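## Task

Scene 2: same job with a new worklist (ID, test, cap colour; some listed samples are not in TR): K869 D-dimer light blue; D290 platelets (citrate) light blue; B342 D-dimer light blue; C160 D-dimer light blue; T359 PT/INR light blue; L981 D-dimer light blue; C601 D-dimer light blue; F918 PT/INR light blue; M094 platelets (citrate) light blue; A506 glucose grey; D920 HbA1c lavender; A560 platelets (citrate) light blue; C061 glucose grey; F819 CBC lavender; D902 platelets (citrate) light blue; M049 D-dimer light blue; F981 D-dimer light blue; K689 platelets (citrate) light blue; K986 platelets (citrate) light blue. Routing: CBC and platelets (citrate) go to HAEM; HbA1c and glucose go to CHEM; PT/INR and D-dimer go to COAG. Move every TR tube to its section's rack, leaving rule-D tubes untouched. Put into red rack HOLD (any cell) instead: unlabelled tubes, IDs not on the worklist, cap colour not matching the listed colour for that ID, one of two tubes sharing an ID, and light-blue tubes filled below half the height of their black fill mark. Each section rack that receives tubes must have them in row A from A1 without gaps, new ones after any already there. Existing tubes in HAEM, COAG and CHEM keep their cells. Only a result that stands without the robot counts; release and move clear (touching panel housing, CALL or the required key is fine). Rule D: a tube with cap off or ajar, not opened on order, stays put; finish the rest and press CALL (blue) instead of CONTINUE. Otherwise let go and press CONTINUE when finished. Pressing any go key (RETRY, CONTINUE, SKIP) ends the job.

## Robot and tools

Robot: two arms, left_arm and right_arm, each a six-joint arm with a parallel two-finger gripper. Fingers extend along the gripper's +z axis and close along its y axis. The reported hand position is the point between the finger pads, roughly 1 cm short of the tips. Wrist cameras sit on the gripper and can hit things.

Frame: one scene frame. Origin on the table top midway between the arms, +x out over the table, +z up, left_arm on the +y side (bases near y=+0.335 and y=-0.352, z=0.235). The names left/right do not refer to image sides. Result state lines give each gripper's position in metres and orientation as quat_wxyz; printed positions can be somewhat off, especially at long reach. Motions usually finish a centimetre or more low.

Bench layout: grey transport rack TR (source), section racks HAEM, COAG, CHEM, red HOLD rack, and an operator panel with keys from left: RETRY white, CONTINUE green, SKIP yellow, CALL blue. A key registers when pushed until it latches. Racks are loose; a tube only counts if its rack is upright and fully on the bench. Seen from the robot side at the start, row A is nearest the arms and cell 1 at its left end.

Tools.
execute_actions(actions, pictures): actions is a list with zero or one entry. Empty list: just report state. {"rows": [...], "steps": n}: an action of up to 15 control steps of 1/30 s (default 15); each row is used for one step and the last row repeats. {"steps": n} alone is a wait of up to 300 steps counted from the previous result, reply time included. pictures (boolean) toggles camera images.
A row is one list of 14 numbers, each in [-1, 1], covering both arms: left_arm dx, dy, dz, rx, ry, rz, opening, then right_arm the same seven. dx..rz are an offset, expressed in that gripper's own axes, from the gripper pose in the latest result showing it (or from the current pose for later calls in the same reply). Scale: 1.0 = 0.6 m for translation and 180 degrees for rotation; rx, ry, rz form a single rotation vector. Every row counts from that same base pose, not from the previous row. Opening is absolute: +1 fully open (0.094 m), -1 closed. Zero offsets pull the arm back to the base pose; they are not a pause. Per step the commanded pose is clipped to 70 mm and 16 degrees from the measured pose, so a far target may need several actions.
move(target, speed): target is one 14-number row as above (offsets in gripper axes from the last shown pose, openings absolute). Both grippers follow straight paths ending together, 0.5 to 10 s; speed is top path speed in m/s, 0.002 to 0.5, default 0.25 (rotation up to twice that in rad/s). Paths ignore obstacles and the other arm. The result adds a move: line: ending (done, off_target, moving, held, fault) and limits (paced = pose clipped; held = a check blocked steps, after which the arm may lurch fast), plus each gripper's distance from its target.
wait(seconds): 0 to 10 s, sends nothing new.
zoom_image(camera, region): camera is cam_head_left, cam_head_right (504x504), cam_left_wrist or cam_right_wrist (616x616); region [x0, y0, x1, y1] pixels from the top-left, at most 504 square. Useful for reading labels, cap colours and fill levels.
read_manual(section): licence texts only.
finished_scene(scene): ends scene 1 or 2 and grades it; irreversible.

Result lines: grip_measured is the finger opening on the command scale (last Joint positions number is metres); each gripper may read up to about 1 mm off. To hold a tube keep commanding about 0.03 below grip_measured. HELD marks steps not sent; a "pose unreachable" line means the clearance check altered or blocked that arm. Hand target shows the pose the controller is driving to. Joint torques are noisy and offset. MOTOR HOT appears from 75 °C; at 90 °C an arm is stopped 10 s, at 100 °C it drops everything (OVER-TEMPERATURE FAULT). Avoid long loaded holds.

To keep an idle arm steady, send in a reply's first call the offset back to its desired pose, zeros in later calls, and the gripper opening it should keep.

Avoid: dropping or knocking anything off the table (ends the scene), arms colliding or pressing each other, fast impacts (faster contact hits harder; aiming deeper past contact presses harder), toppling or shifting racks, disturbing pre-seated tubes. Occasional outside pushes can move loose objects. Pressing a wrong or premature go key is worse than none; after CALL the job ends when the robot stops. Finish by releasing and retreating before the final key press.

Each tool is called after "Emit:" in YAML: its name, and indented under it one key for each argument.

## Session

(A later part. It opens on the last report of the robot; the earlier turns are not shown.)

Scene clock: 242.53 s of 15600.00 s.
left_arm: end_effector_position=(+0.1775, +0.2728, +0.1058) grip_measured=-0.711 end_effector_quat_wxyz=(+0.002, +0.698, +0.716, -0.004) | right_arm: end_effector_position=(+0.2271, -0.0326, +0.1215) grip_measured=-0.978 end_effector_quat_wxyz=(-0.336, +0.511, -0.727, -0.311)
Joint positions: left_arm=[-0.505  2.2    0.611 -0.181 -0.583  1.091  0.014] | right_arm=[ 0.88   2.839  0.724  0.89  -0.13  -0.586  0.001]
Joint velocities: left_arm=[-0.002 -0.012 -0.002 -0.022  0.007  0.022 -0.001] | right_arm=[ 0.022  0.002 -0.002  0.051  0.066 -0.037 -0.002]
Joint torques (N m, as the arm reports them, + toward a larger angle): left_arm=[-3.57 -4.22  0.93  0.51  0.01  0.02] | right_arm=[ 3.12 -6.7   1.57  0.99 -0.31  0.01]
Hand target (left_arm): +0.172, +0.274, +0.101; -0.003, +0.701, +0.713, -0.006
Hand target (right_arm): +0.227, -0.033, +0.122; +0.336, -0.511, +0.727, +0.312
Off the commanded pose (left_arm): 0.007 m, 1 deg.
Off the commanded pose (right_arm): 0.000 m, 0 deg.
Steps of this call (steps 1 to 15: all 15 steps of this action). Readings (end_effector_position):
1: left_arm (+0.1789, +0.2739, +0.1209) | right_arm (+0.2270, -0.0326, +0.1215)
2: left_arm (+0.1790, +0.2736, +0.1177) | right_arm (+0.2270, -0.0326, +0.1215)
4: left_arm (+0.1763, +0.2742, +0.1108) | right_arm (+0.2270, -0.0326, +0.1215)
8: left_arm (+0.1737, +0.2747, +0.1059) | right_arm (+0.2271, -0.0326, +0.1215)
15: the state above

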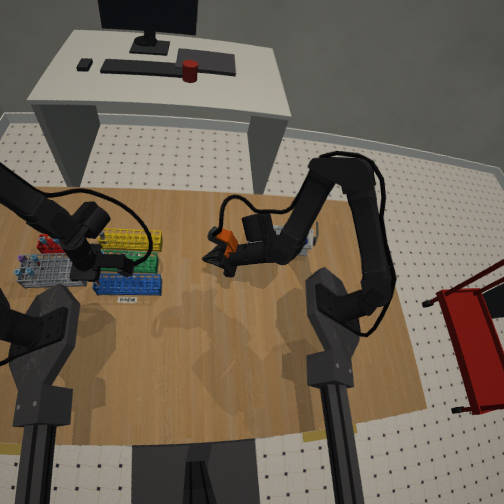

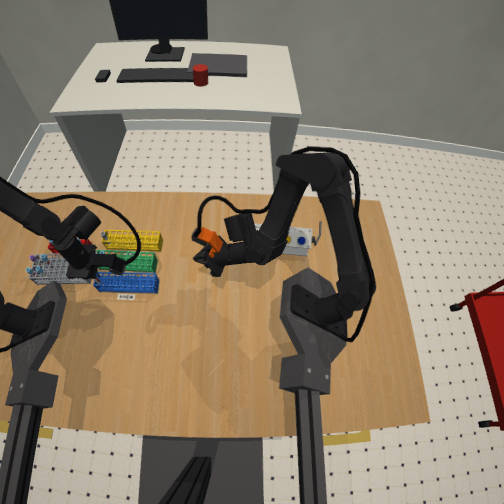

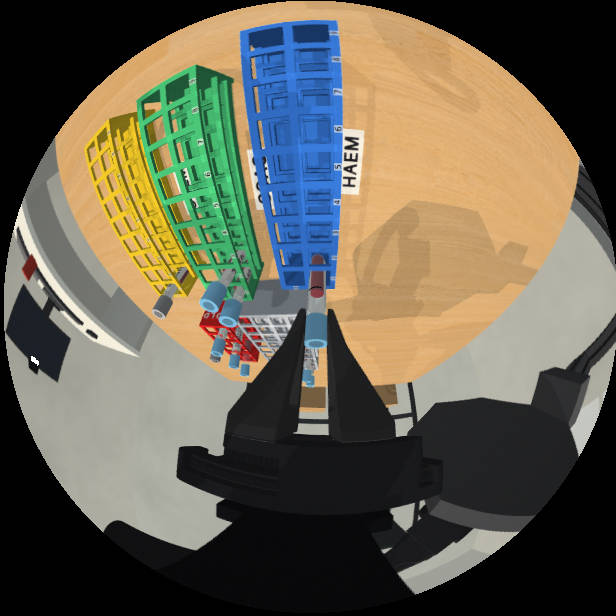

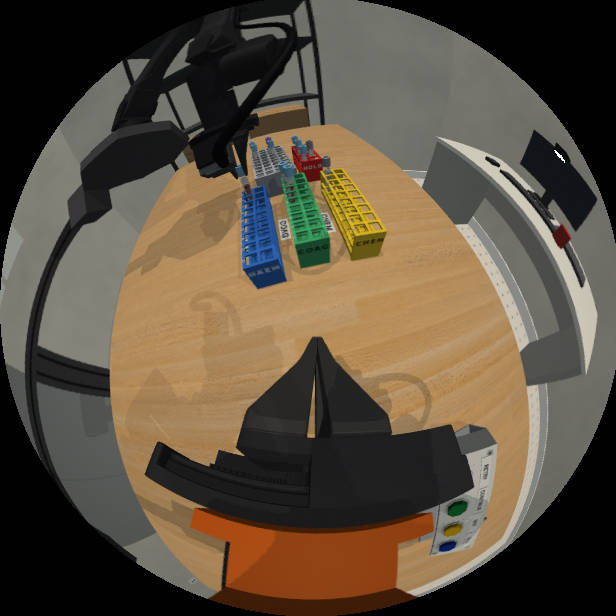

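Emit:
execute_actions:
  actions:
    - {"rows":[[0.001,-0.010,0.037,0.003,0,0.006,-0.73,0,0,0,0,0,0,-1]]}
  pictures: false

Emit:
execute_actions:
  actions:
    - {"rows":[[0,0,0,0,0,0,-0.46,0,0,0,0,0,0,-1]],"steps":8}
  pictures: false

Emit:
execute_actions:
  actions:
    - {"rows":[[0,0.005,-0.09,0,0,0,-0.46,0,0,0,0,0,0,-1]]}
  pictures: false

Emit:
move:
  target: [0.335,0.105,0,0,0,0.006,-0.46,0,0,0,0,0,0,-1]
  speed: 0.4

Emit:
zoom_image:
  camera: "cam_left_wrist"
  region: [240,200,400,360]

Scene clock: 251.43 s of 15600.00 s.
left_arm: end_effector_position=(+0.1786, +0.2725, +0.0885) grip_measured=-0.711 end_effector_quat_wxyz=(+0.003, +0.701, +0.713, -0.004) | right_arm: end_effector_position=(+0.2272, -0.0327, +0.1214) grip_measured=-0.978 end_effector_quat_wxyz=(-0.336, +0.511, -0.727, -0.311)
Joint positions: left_arm=[-0.458  2.263  0.603 -0.076 -0.59   1.156  0.014] | right_arm=[ 0.88   2.839  0.724  0.89  -0.129 -0.586  0.001]
Joint velocities: left_arm=[ 0.007 -0.007 -0.012  0.066 -0.007  0.022  0.001] | right_arm=[-0.007 -0.007 -0.002  0.007 -0.051  0.007 -0.   ]
Joint torques (N m, as the arm reports them, + toward a larger angle): left_arm=[-4.   -4.22  0.38  0.47 -0.05  0.01] | right_arm=[ 3.16 -6.62  1.59  0.98 -0.28 -0.01]
Hand target (left_arm): +0.171, +0.273, +0.084; -0.002, +0.705, +0.709, -0.007
Hand target (right_arm): +0.227, -0.033, +0.121; +0.336, -0.511, +0.727, +0.311
Off the commanded pose (left_arm): 0.009 m, 1 deg.
Off the commanded pose (right_arm): 0.000 m, 0 deg.
Steps of this call (steps 1 to 90: nothing new was sent; then 5.40 s passed at rest; steps 91 to 105: all 15 steps of this action). Readings (end_effector_position):
91: left_arm (+0.1779, +0.2726, +0.1041) | right_arm (+0.2271, -0.0327, +0.1214)
92: left_arm (+0.1782, +0.2724, +0.1006) | right_arm (+0.2271, -0.0327, +0.1214)
94: left_arm (+0.1760, +0.2737, +0.0933) | right_arm (+0.2271, -0.0327, +0.1214)
98: left_arm (+0.1749, +0.2741, +0.0885) | right_arm (+0.2272, -0.0327, +0.1214)
105: the state above

Scene clock: 251.70 s of 15600.00 s.
left_arm: end_effector_position=(+0.1786, +0.2725, +0.0885) grip_measured=-0.462 end_effector_quat_wxyz=(+0.003, +0.701, +0.713, -0.004) | right_arm: end_effector_position=(+0.2273, -0.0328, +0.1213) grip_measured=-0.978 end_effector_quat_wxyz=(-0.336, +0.511, -0.727, -0.311)
Joint positions: left_arm=[-0.458  2.263  0.603 -0.076 -0.59   1.156  0.025] | right_arm=[ 0.88   2.839  0.724  0.89  -0.129 -0.586  0.001]
Joint velocities: left_arm=[-0.007  0.002  0.012  0.007 -0.037  0.081  0.001] | right_arm=[ 0.002  0.007 -0.007  0.037 -0.037 -0.007 -0.   ]
Joint torques (N m, as the arm reports them, + toward a larger angle): left_arm=[-4.04 -5.51  1.56  0.28 -0.02 -0.02] | right_arm=[ 3.21 -6.68  1.66  0.98 -0.31  0.01]
Hand target (left_arm): +0.179, +0.272, +0.088; +0.003, +0.701, +0.713, -0.004
Hand target (right_arm): +0.227, -0.033, +0.121; +0.336, -0.511, +0.727, +0.311
Off the commanded pose (left_arm): 0.000 m, 0 deg.
Off the commanded pose (right_arm): 0.000 m, 0 deg.
Steps of this call (steps 1 to 8: all 8 steps of this action). Readings (end_effector_position):
1: left_arm (+0.1786, +0.2725, +0.0885) | right_arm (+0.2272, -0.0327, +0.1214)
2: left_arm (+0.1786, +0.2725, +0.0885) | right_arm (+0.2272, -0.0327, +0.1213)
4: left_arm (+0.1786, +0.2725, +0.0885) | right_arm (+0.2272, -0.0327, +0.1213)
8: the state above

Scene clock: 252.20 s of 15600.00 s.
left_arm: end_effector_position=(+0.1825, +0.2773, +0.1374) grip_measured=-0.462 end_effector_quat_wxyz=(+0.004, +0.700, +0.714, +0.005) | right_arm: end_effector_position=(+0.2273, -0.0329, +0.1212) grip_measured=-0.978 end_effector_quat_wxyz=(-0.336, +0.511, -0.727, -0.310)
Joint positions: left_arm=[-0.571  2.084  0.638 -0.356 -0.584  1.025  0.025] | right_arm=[ 0.88   2.839  0.724  0.89  -0.128 -0.586  0.001]
Joint velocities: left_arm=[ 0.002 -0.002 -0.017 -0.168  0.007 -0.037 -0.001] | right_arm=[-0.012  0.012 -0.022 -0.051 -0.125 -0.007 -0.   ]
Joint torques (N m, as the arm reports them, + toward a larger angle): left_arm=[-4.99 -5.44  3.99  0.14  0.14 -0.06] | right_arm=[ 3.13 -6.69  1.61  0.99 -0.3  -0.03]
Hand target (left_arm): +0.182, +0.273, +0.143; +0.004, +0.701, +0.713, -0.004
Hand target (right_arm): +0.227, -0.033, +0.121; +0.336, -0.511, +0.727, +0.311
Off the commanded pose (left_arm): 0.007 m, 1 deg.
Off the commanded pose (right_arm): 0.000 m, 0 deg.
Steps of this call (steps 1 to 15: all 15 steps of this action). Readings (end_effector_position):
1: left_arm (+0.1787, +0.2732, +0.0927) | right_arm (+0.2273, -0.0328, +0.1213)
2: left_arm (+0.1792, +0.2744, +0.1017) | right_arm (+0.2273, -0.0328, +0.1213)
4: left_arm (+0.1875, +0.2723, +0.1212) | right_arm (+0.2273, -0.0328, +0.1213)
8: left_arm (+0.1955, +0.2703, +0.1376) | right_arm (+0.2273, -0.0328, +0.1213)
15: the state above

Scene clock: 253.90 s of 15600.00 s.
left_arm: end_effector_position=(+0.2406, +0.4844, +0.1346) grip_measured=-0.462 end_effector_quat_wxyz=(-0.017, +0.704, +0.710, +0.011) | right_arm: end_effector_position=(+0.2274, -0.0329, +0.1212) grip_measured=-0.978 end_effector_quat_wxyz=(-0.336, +0.511, -0.728, -0.310)
Joint positions: left_arm=[ 0.135  1.677  0.795 -0.442 -0.617  1.882  0.025] | right_arm=[ 0.88   2.839  0.724  0.89  -0.127 -0.586  0.001]
Joint velocities: left_arm=[-0.007 -0.017  0.007  0.022  0.081  0.037 -0.001] | right_arm=[-0.007  0.012 -0.007 -0.051 -0.037  0.037  0.001]
Joint torques (N m, as the arm reports them, + toward a larger angle): left_arm=[-3.61 -6.46  3.74  0.01  0.13  0.07] | right_arm=[ 3.15 -6.69  1.69  0.97 -0.31 -0.02]
Hand target (left_arm): +0.241, +0.484, +0.138; -0.008, +0.707, +0.707, +0.004
Hand target (right_arm): +0.227, -0.033, +0.121; +0.336, -0.511, +0.727, +0.310
Off the commanded pose (left_arm): 0.006 m, 2 deg.
Off the commanded pose (right_arm): 0.000 m, 0 deg.
move: done

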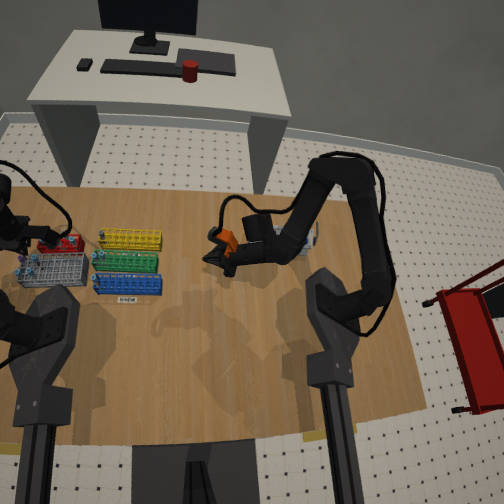

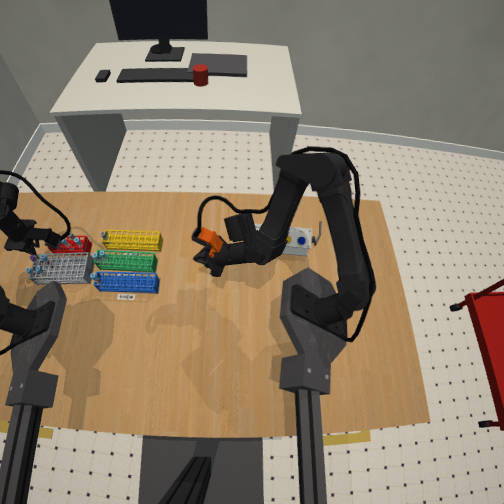

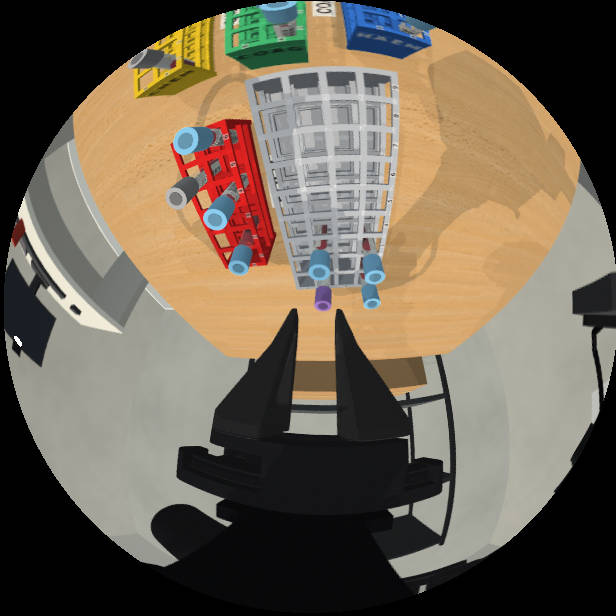

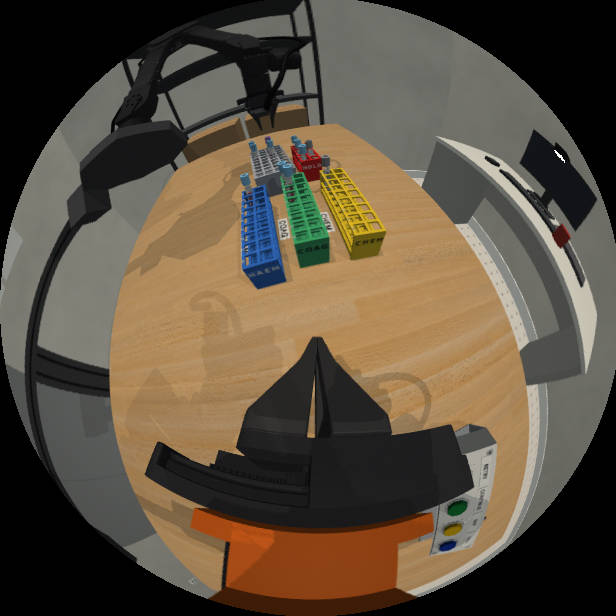

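Region (240, 200, 400, 360) of cam_left_wrist's 616x616 image, scaled by 3.150, with more detail than that image has.

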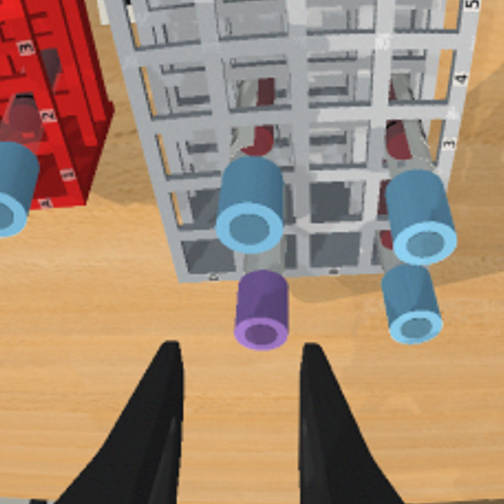

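Emit:
execute_actions:
  actions:
    - {"rows":[[-0.03,-0.004,0.012,-0.002,-0.018,0.003,-0.46,0,0,0,0,0,0,-1]]}

Emit:
zoom_image:
  camera: "cam_left_wrist"
  region: [240,200,400,360]

Emit:
zoom_image:
  camera: "cam_head_left"
  region: [0,240,60,300]

Scene clock: 258.00 s of 15600.00 s.
left_arm: end_effector_position=(+0.2421, +0.4777, +0.1327) grip_measured=-0.462 end_effector_quat_wxyz=(-0.001, +0.703, +0.711, +0.007) | right_arm: end_effector_position=(+0.2275, -0.0330, +0.1211) grip_measured=-0.978 end_effector_quat_wxyz=(-0.336, +0.511, -0.728, -0.310)
Joint positions: left_arm=[ 0.135  1.677  0.781 -0.42  -0.585  1.883  0.025] | right_arm=[ 0.88   2.839  0.724  0.89  -0.126 -0.586  0.001]
Joint velocities: left_arm=[ 0.012 -0.002 -0.022  0.007  0.051  0.022  0.001] | right_arm=[-0.007  0.002  0.017 -0.007 -0.007 -0.007  0.   ]
Joint torques (N m, as the arm reports them, + toward a larger angle): left_arm=[-4.01 -4.3   1.89  0.35  0.13 -0.09] | right_arm=[ 3.12 -6.63  1.67  0.98 -0.27 -0.03]
Hand target (left_arm): +0.238, +0.467, +0.127; +0.005, +0.707, +0.707, -0.007
Hand target (right_arm): +0.227, -0.033, +0.121; +0.336, -0.511, +0.728, +0.310
Off the commanded pose (left_arm): 0.013 m, 2 deg.
Off the commanded pose (right_arm): 0.000 m, 0 deg.
Steps of this call (steps 1 to 90: nothing new was sent; then 0.60 s passed at rest; steps 91 to 105: all 15 steps of this action). Readings (end_effector_position):
91: left_arm (+0.2408, +0.4834, +0.1343) | right_arm (+0.2274, -0.0329, +0.1212)
92: left_arm (+0.2412, +0.4822, +0.1339) | right_arm (+0.2274, -0.0329, +0.1212)
94: left_arm (+0.2407, +0.4800, +0.1332) | right_arm (+0.2275, -0.0330, +0.1211)
98: left_arm (+0.2407, +0.4780, +0.1327) | right_arm (+0.2275, -0.0330, +0.1211)
105: the state above

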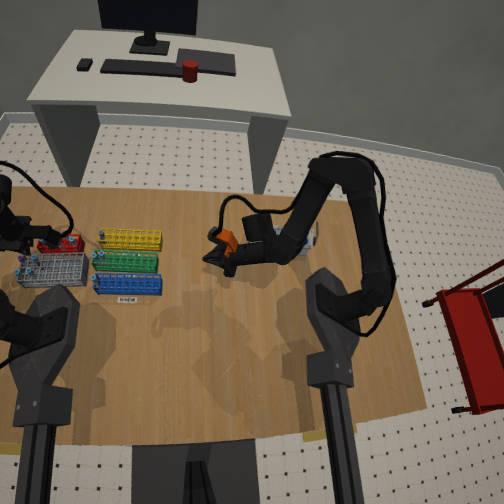

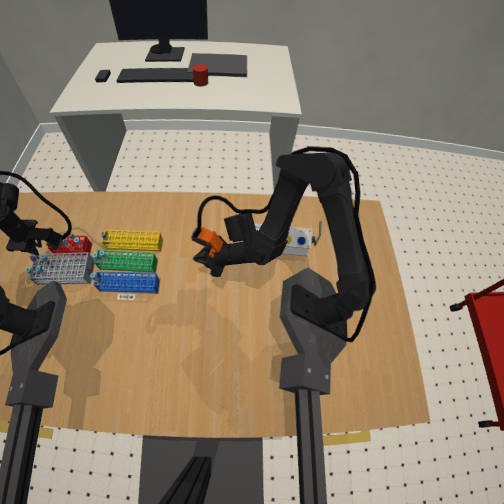

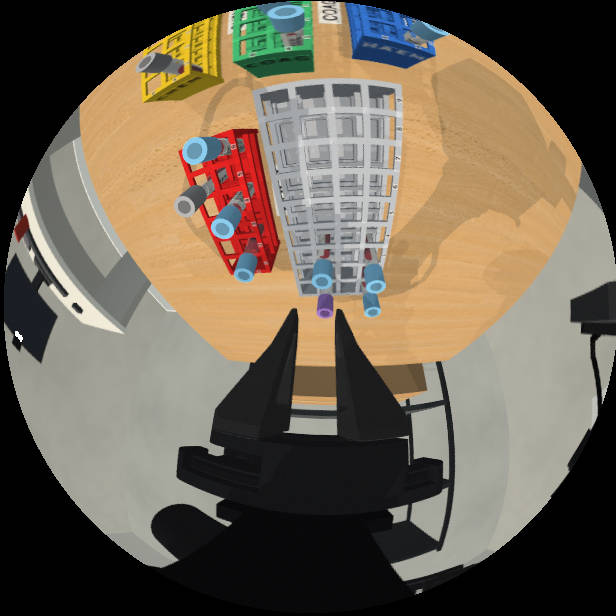

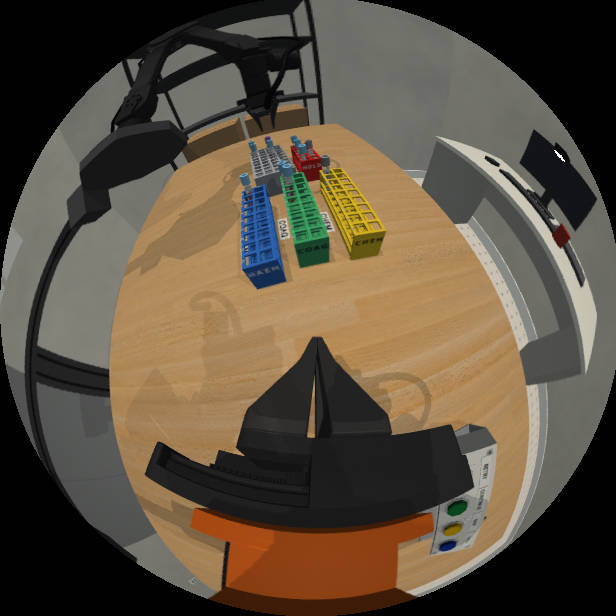

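Region (240, 200, 400, 360) of cam_left_wrist's 616x616 image, scaled by 3.150, with more detail than that image has.

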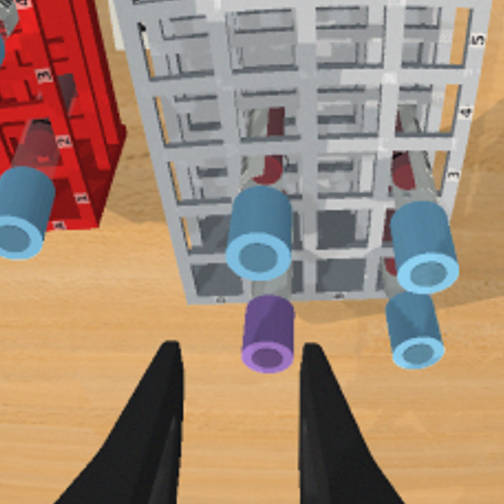

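Region (0, 240, 60, 300) of cam_head_left's 504x504 image, scaled by 8.400, with more detail than that image has.

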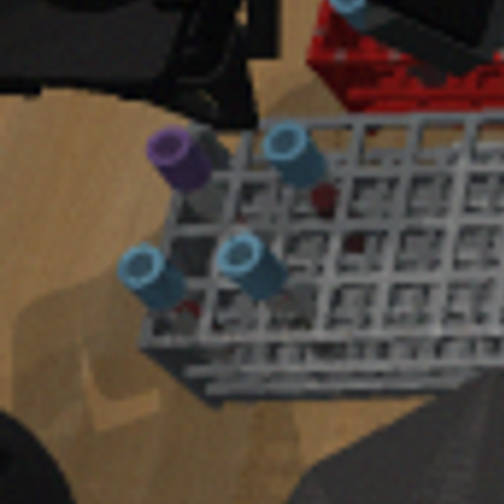

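Emit:
execute_actions:
  actions:
    - {"rows":[[-0.018,-0.011,0.046,0.003,-0.006,0.004,-0.46,0,0,0,0,0,0,-1]]}
  pictures: false

Emit:
execute_actions:
  actions:
    - {"rows":[[-0.014,-0.007,0.05,0.003,-0.004,0.004,-0.46,0,0,0,0,0,0,-1]]}

Emit:
execute_actions:
  actions:
    - {"rows":[[0,0,0,0,0,0,-0.73,0,0,0,0,0,0,-1]],"steps":10}
  pictures: false

Emit:
move:
  target: [0,0.005,-0.19,-0.004,-0.006,0,-0.73,0,0,0,0,0,0,-1]
  speed: 0.15

Emit:
move:
  target: [-0.38,0.025,0,0,0,0.3,-0.73,0,0,0,0,0,0,-1]
  speed: 0.4

Emit:
zoom_image:
  camera: "cam_right_wrist"
  region: [235,100,335,200]

Scene clock: 267.70 s of 15600.00 s.
left_arm: end_effector_position=(+0.2379, +0.4740, +0.1097) grip_measured=-0.462 end_effector_quat_wxyz=(-0.005, +0.703, +0.711, +0.006) | right_arm: end_effector_position=(+0.2276, -0.0330, +0.1211) grip_measured=-0.978 end_effector_quat_wxyz=(-0.336, +0.511, -0.728, -0.310)
Joint positions: left_arm=[ 0.171  1.74   0.743 -0.301 -0.582  1.923  0.025] | right_arm=[ 0.88   2.839  0.724  0.89  -0.126 -0.586  0.001]
Joint velocities: left_arm=[ 0.007 -0.007 -0.002  0.051  0.081  0.007  0.   ] | right_arm=[ 0.002 -0.012  0.007  0.022 -0.022  0.007  0.   ]
Joint torques (N m, as the arm reports them, + toward a larger angle): left_arm=[-3.51 -4.83  1.53  0.4   0.12  0.03] | right_arm=[ 3.12 -6.63  1.72  0.95 -0.3  -0.03]
Hand target (left_arm): +0.235, +0.467, +0.105; +0.002, +0.707, +0.707, -0.003
Hand target (right_arm): +0.227, -0.033, +0.121; +0.336, -0.511, +0.728, +0.310
Off the commanded pose (left_arm): 0.009 m, 2 deg.
Off the commanded pose (right_arm): 0.000 m, 0 deg.
Steps of this call (steps 1 to 90: nothing new was sent; then 6.20 s passed at rest; steps 91 to 105: all 15 steps of this action). Readings (end_effector_position):
91: left_arm (+0.2427, +0.4775, +0.1306) | right_arm (+0.2275, -0.0330, +0.1211)
92: left_arm (+0.2426, +0.4776, +0.1267) | right_arm (+0.2275, -0.0330, +0.1211)
94: left_arm (+0.2381, +0.4759, +0.1178) | right_arm (+0.2276, -0.0330, +0.1211)
98: left_arm (+0.2326, +0.4722, +0.1098) | right_arm (+0.2276, -0.0330, +0.1211)
105: the state above

Scene clock: 268.20 s of 15600.00 s.
left_arm: end_effector_position=(+0.2369, +0.4730, +0.0842) grip_measured=-0.462 end_effector_quat_wxyz=(-0.010, +0.703, +0.711, +0.008) | right_arm: end_effector_position=(+0.2277, -0.0331, +0.1210) grip_measured=-0.978 end_effector_quat_wxyz=(-0.336, +0.511, -0.728, -0.309)
Joint positions: left_arm=[ 0.214  1.828  0.727 -0.172 -0.581  1.97   0.025] | right_arm=[ 0.88   2.839  0.724  0.89  -0.125 -0.586  0.001]
Joint velocities: left_arm=[-0.007 -0.002 -0.007  0.066 -0.007 -0.007 -0.   ] | right_arm=[ 0.002 -0.017 -0.007 -0.022 -0.066 -0.037 -0.001]
Joint torques (N m, as the arm reports them, + toward a larger angle): left_arm=[-3.71 -5.09  1.11  0.31  0.12  0.06] | right_arm=[ 3.12 -6.65  1.77  0.99 -0.3  -0.01]
Hand target (left_arm): +0.233, +0.466, +0.080; -0.004, +0.708, +0.707, -0.002
Hand target (right_arm): +0.228, -0.033, +0.121; +0.336, -0.511, +0.728, +0.309
Off the commanded pose (left_arm): 0.009 m, 2 deg.
Off the commanded pose (right_arm): 0.000 m, 0 deg.
Steps of this call (steps 1 to 15: all 15 steps of this action). Readings (end_effector_position):
1: left_arm (+0.2386, +0.4741, +0.1074) | right_arm (+0.2276, -0.0331, +0.1210)
2: left_arm (+0.2394, +0.4746, +0.1029) | right_arm (+0.2276, -0.0331, +0.1210)
4: left_arm (+0.2365, +0.4739, +0.0927) | right_arm (+0.2277, -0.0331, +0.1210)
8: left_arm (+0.2317, +0.4710, +0.0843) | right_arm (+0.2277, -0.0331, +0.1210)
15: the state above

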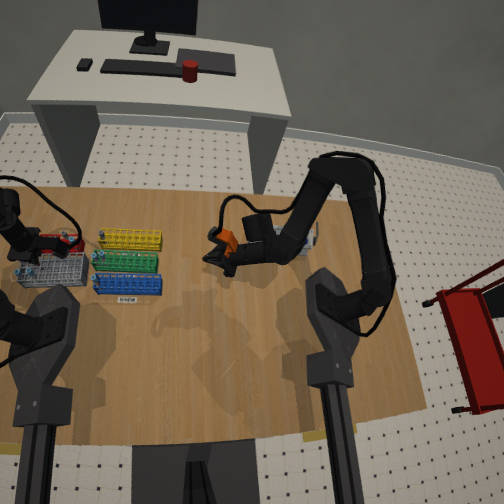

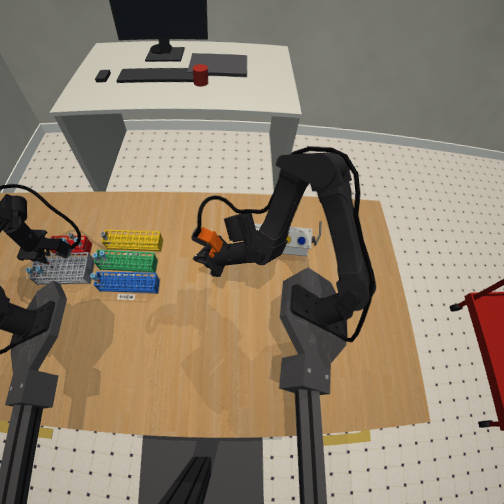

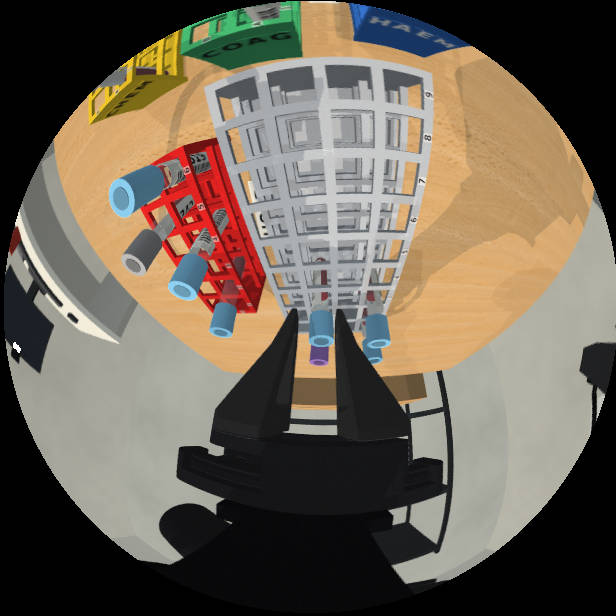

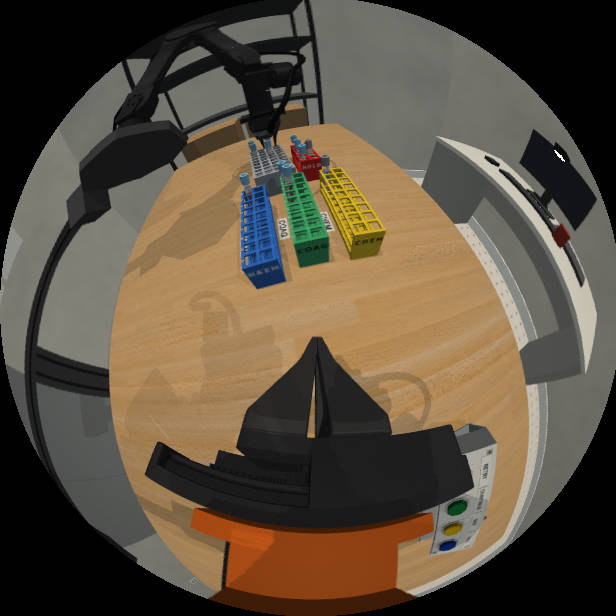

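Scene clock: 268.53 s of 15600.00 s.
left_arm: end_effector_position=(+0.2370, +0.4731, +0.0842) grip_measured=-0.711 end_effector_quat_wxyz=(-0.010, +0.703, +0.711, +0.008) | right_arm: end_effector_position=(+0.2277, -0.0332, +0.1209) grip_measured=-0.978 end_effector_quat_wxyz=(-0.336, +0.511, -0.728, -0.309)
Joint positions: left_arm=[ 0.214  1.828  0.727 -0.172 -0.581  1.97   0.014] | right_arm=[ 0.88   2.839  0.724  0.89  -0.124 -0.586  0.001]
Joint velocities: left_arm=[-0.022 -0.007  0.002  0.066  0.037  0.037  0.   ] | right_arm=[ 0.002 -0.012 -0.007  0.007  0.022 -0.007 -0.   ]
Joint torques (N m, as the arm reports them, + toward a larger angle): left_arm=[-3.86 -6.21  2.11  0.29 -0.06 -0.03] | right_arm=[ 3.18 -6.53  1.63  0.96 -0.31 -0.03]
Hand target (left_arm): +0.237, +0.473, +0.084; -0.010, +0.703, +0.711, +0.008
Hand target (right_arm): +0.228, -0.033, +0.121; +0.336, -0.511, +0.728, +0.309
Off the commanded pose (left_arm): 0.000 m, 0 deg.
Off the commanded pose (right_arm): 0.000 m, 0 deg.
Steps of this call (steps 1 to 10: all 10 steps of this action). Readings (end_effector_position):
1: left_arm (+0.2370, +0.4731, +0.0842) | right_arm (+0.2277, -0.0331, +0.1209)
2: left_arm (+0.2370, +0.4731, +0.0842) | right_arm (+0.2277, -0.0331, +0.1209)
4: left_arm (+0.2370, +0.4731, +0.0842) | right_arm (+0.2277, -0.0331, +0.1209)
8: left_arm (+0.2370, +0.4731, +0.0842) | right_arm (+0.2277, -0.0332, +0.1209)
10: the state above

Scene clock: 270.23 s of 15600.00 s.
left_arm: end_effector_position=(+0.2364, +0.4699, +0.1892) grip_measured=-0.711 end_effector_quat_wxyz=(-0.005, +0.702, +0.713, -0.001) | right_arm: end_effector_position=(+0.2278, -0.0333, +0.1208) grip_measured=-0.978 end_effector_quat_wxyz=(-0.336, +0.511, -0.728, -0.308)
Joint positions: left_arm=[-0.006  1.559  0.86  -0.732 -0.61   1.701  0.014] | right_arm=[ 0.88   2.839  0.724  0.89  -0.124 -0.586  0.001]
Joint velocities: left_arm=[ 0.007  0.007 -0.002 -0.066  0.007 -0.022  0.001] | right_arm=[ 0.002  0.007 -0.012  0.007 -0.007 -0.022 -0.001]
Joint torques (N m, as the arm reports them, + toward a larger angle): left_arm=[-4.89 -6.12  5.03 -0.01 -0.05 -0.06] | right_arm=[ 3.16 -6.7   1.6   0.96 -0.3   0.  ]
Hand target (left_arm): +0.241, +0.471, +0.199; +0.002, +0.703, +0.712, +0.006
Hand target (right_arm): +0.228, -0.033, +0.121; +0.336, -0.511, +0.728, +0.309
Off the commanded pose (left_arm): 0.010 m, 1 deg.
Off the commanded pose (right_arm): 0.000 m, 0 deg.
move: done

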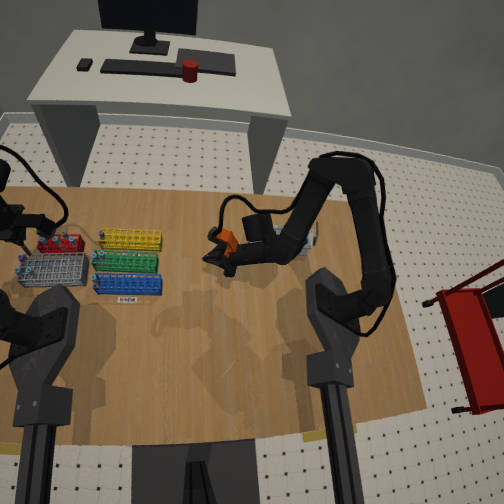

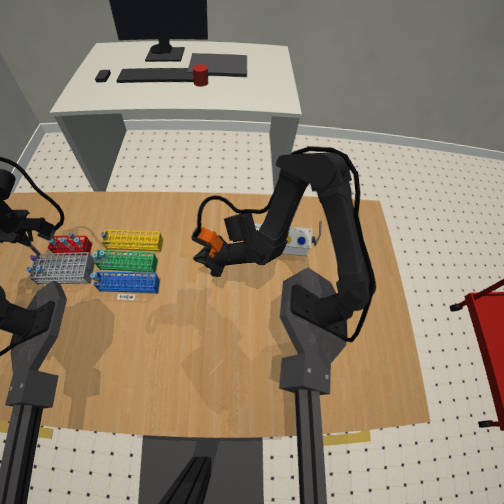

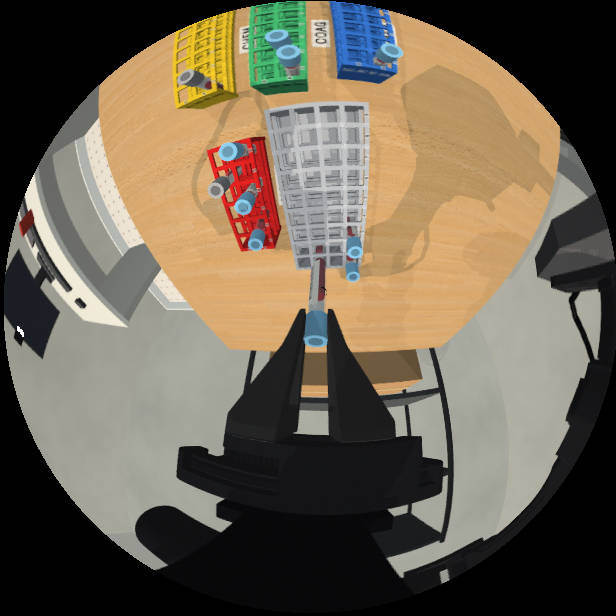

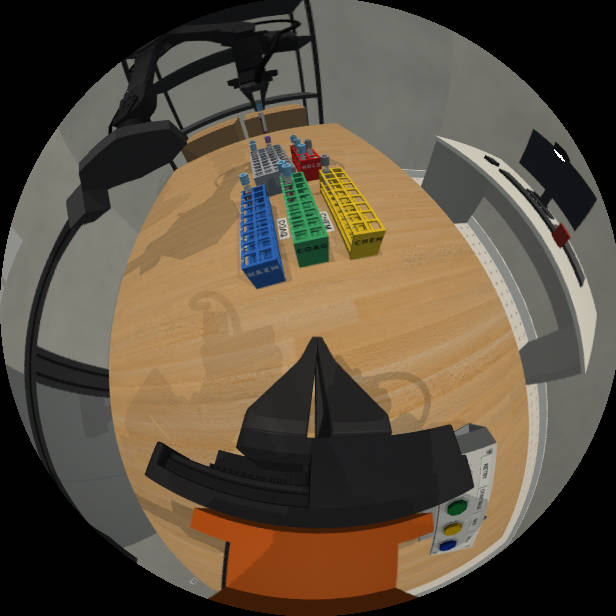

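Scene clock: 271.90 s of 15600.00 s.
left_arm: end_effector_position=(+0.2521, +0.2455, +0.1874) grip_measured=-0.711 end_effector_quat_wxyz=(-0.003, +0.944, +0.329, +0.007) | right_arm: end_effector_position=(+0.2279, -0.0333, +0.1208) grip_measured=-0.978 end_effector_quat_wxyz=(-0.336, +0.511, -0.729, -0.308)
Joint positions: left_arm=[-0.64   2.183  1.048 -0.717 -0.572  1.862  0.014] | right_arm=[ 0.88   2.839  0.724  0.89  -0.123 -0.586  0.001]
Joint velocities: left_arm=[-0.012 -0.012 -0.007  0.081 -0.007  0.022  0.001] | right_arm=[ 0.002 -0.002 -0.002 -0.066  0.007  0.007  0.   ]
Joint torques (N m, as the arm reports them, + toward a larger angle): left_arm=[-5.78 -5.5   5.24  0.04  0.17  0.03] | right_arm=[ 3.18 -6.58  1.62  0.97 -0.31 -0.02]
Hand target (left_arm): +0.251, +0.239, +0.189; +0.001, +0.949, +0.316, -0.002
Hand target (right_arm): +0.228, -0.033, +0.121; +0.336, -0.511, +0.728, +0.308
Off the commanded pose (left_arm): 0.004 m, 2 deg.
Off the commanded pose (right_arm): 0.000 m, 0 deg.
move: done

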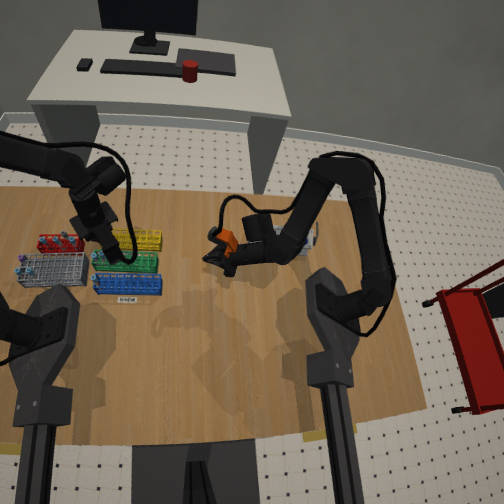

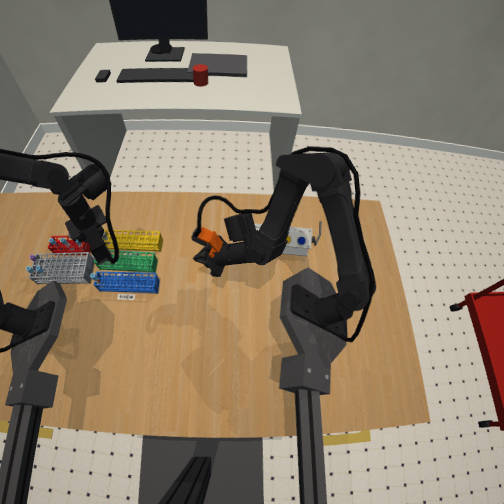

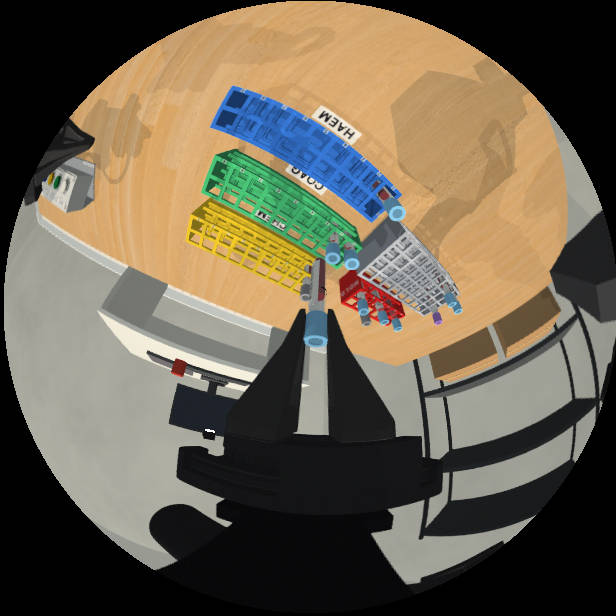

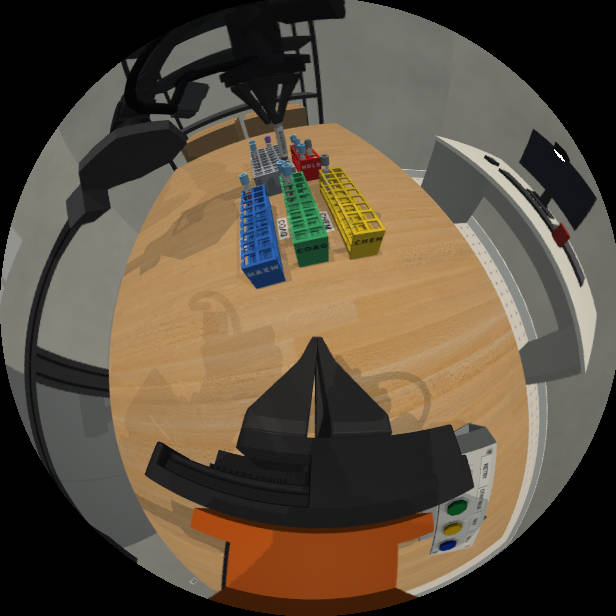

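Region (235, 100, 335, 200) of cam_right_wrist's 616x616 image, scaled by 5.040, with more detail than that image has.

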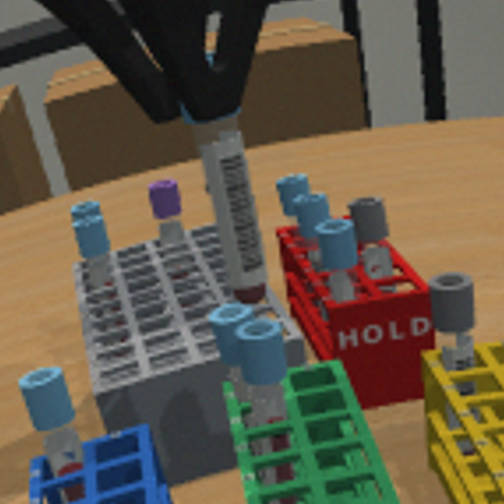

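Emit:
move:
  target: [0,0,-0.01,0,0,-0.9,-0.73,0,0,0,0,0,0,-1]
  speed: 0.5

Emit:
move:
  target: [0,0,-0.005,0,0,-0.33,-0.73,0,0,0,0,0,0,-1]
  speed: 0.5

Emit:
zoom_image:
  camera: "cam_right_wrist"
  region: [235,100,335,200]

Scene clock: 280.67 s of 15600.00 s.
left_arm: end_effector_position=(+0.2502, +0.2460, +0.1874) grip_measured=-0.711 end_effector_quat_wxyz=(+0.002, -0.176, +0.984, +0.005) | right_arm: end_effector_position=(+0.2280, -0.0334, +0.1207) grip_measured=-0.978 end_effector_quat_wxyz=(-0.337, +0.511, -0.729, -0.308)
Joint positions: left_arm=[-0.64   2.183  1.048 -0.725 -0.568 -0.968  0.014] | right_arm=[ 0.88   2.839  0.724  0.89  -0.122 -0.586  0.001]
Joint velocities: left_arm=[-0.012  0.007 -0.017 -0.007  0.095 -0.037  0.001] | right_arm=[-0.007 -0.012 -0.007 -0.037 -0.022 -0.037 -0.001]
Joint torques (N m, as the arm reports them, + toward a larger angle): left_arm=[-5.8  -7.05  4.59  0.05 -0.05 -0.04] | right_arm=[ 3.15 -6.58  1.61  0.97 -0.3  -0.03]
Hand target (left_arm): +0.252, +0.245, +0.193; +0.006, -0.177, +0.984, +0.003
Hand target (right_arm): +0.228, -0.033, +0.121; +0.336, -0.511, +0.729, +0.308
Off the commanded pose (left_arm): 0.006 m, 0 deg.
Off the commanded pose (right_arm): 0.000 m, 0 deg.
After step 90, 2.20 s passed at rest.
move: done

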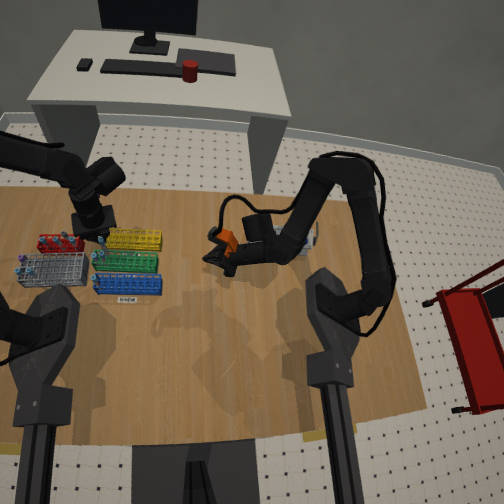

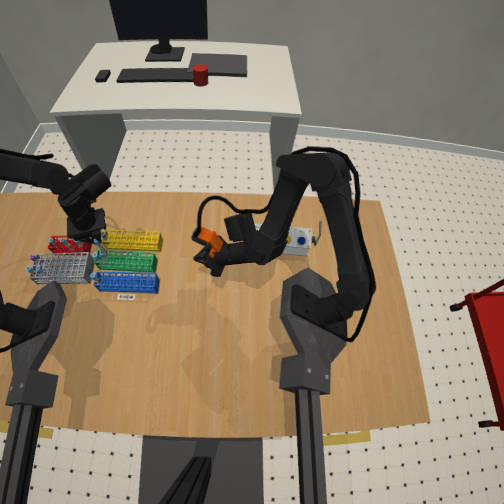

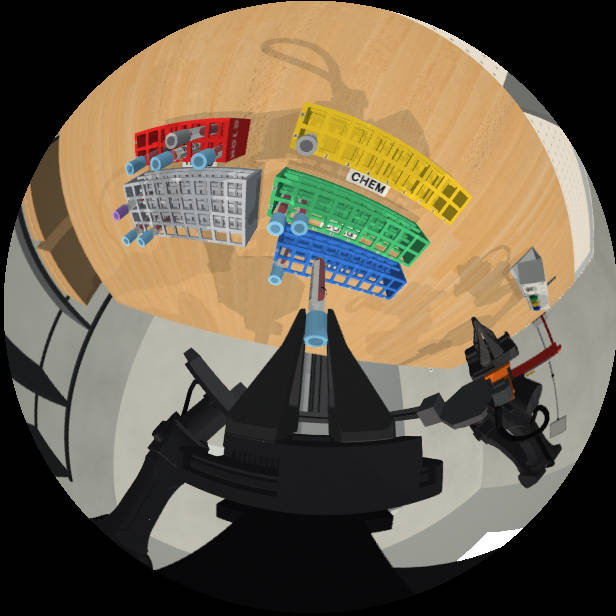

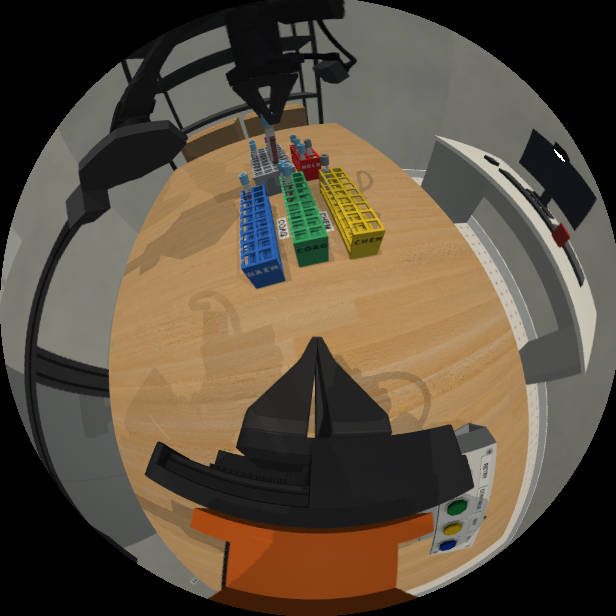

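Scene clock: 282.47 s of 15600.00 s.
left_arm: end_effector_position=(+0.2496, +0.2451, +0.1873) grip_measured=-0.711 end_effector_quat_wxyz=(+0.001, -0.639, +0.769, +0.002) | right_arm: end_effector_position=(+0.2281, -0.0335, +0.1206) grip_measured=-0.978 end_effector_quat_wxyz=(-0.337, +0.511, -0.729, -0.307)
Joint positions: left_arm=[-0.64   2.183  1.048 -0.725 -0.562 -2.001  0.014] | right_arm=[ 0.88   2.839  0.724  0.89  -0.121 -0.586  0.001]
Joint velocities: left_arm=[ 0.017 -0.002 -0.002 -0.051 -0.037 -0.007  0.   ] | right_arm=[ 0.002  0.007 -0.017 -0.022  0.007  0.007  0.001]
Joint torques (N m, as the arm reports them, + toward a larger angle): left_arm=[-5.39 -6.85  4.07  0.13 -0.05 -0.06] | right_arm=[ 3.16 -6.69  1.63  0.98 -0.3  -0.01]
Hand target (left_arm): +0.250, +0.246, +0.190; +0.005, -0.641, +0.768, +0.003
Hand target (right_arm): +0.228, -0.033, +0.121; +0.337, -0.511, +0.729, +0.308
Off the commanded pose (left_arm): 0.003 m, 0 deg.
Off the commanded pose (right_arm): 0.000 m, 0 deg.
move: done

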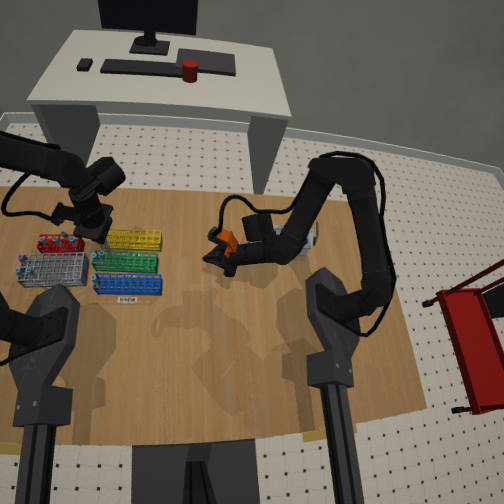

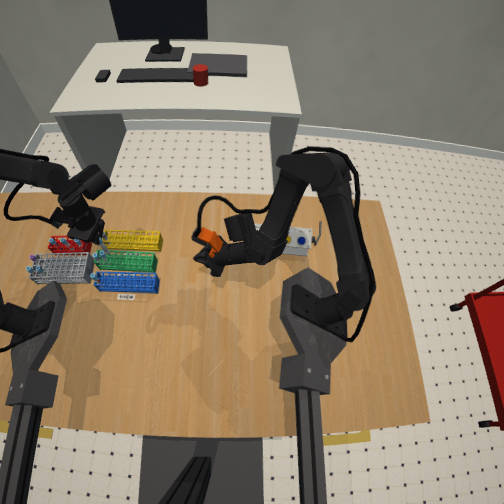

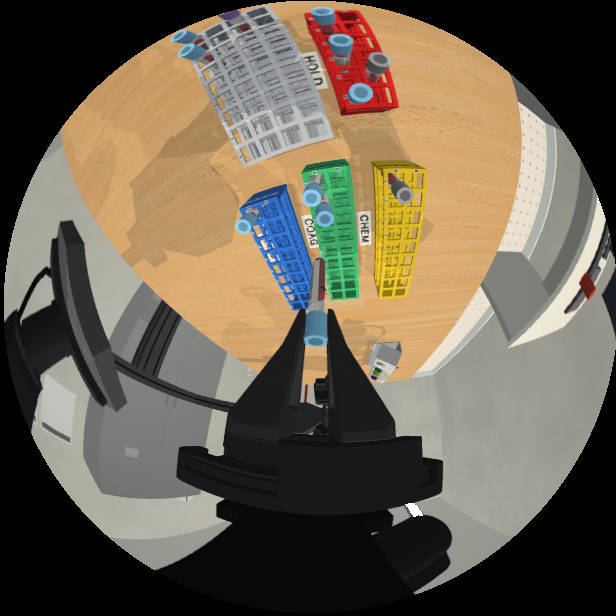

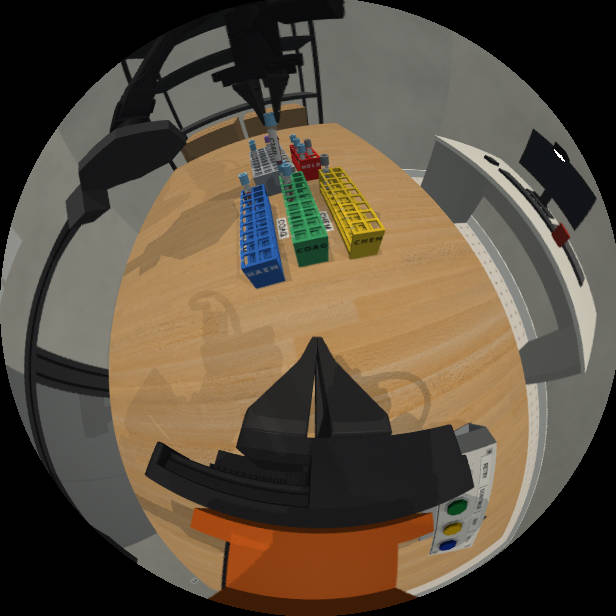

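Region (235, 100, 335, 200) of cam_right_wrist's 616x616 image, scaled by 5.040, with more detail than that image has.

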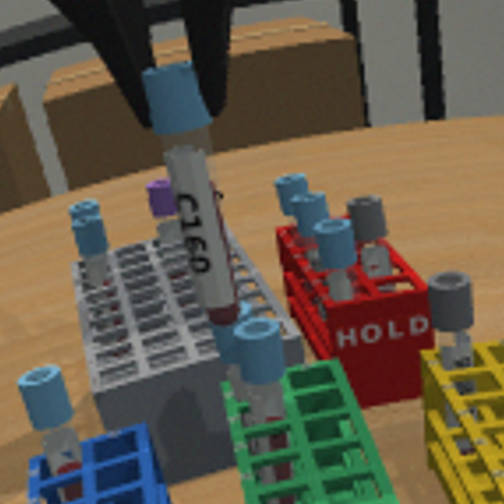

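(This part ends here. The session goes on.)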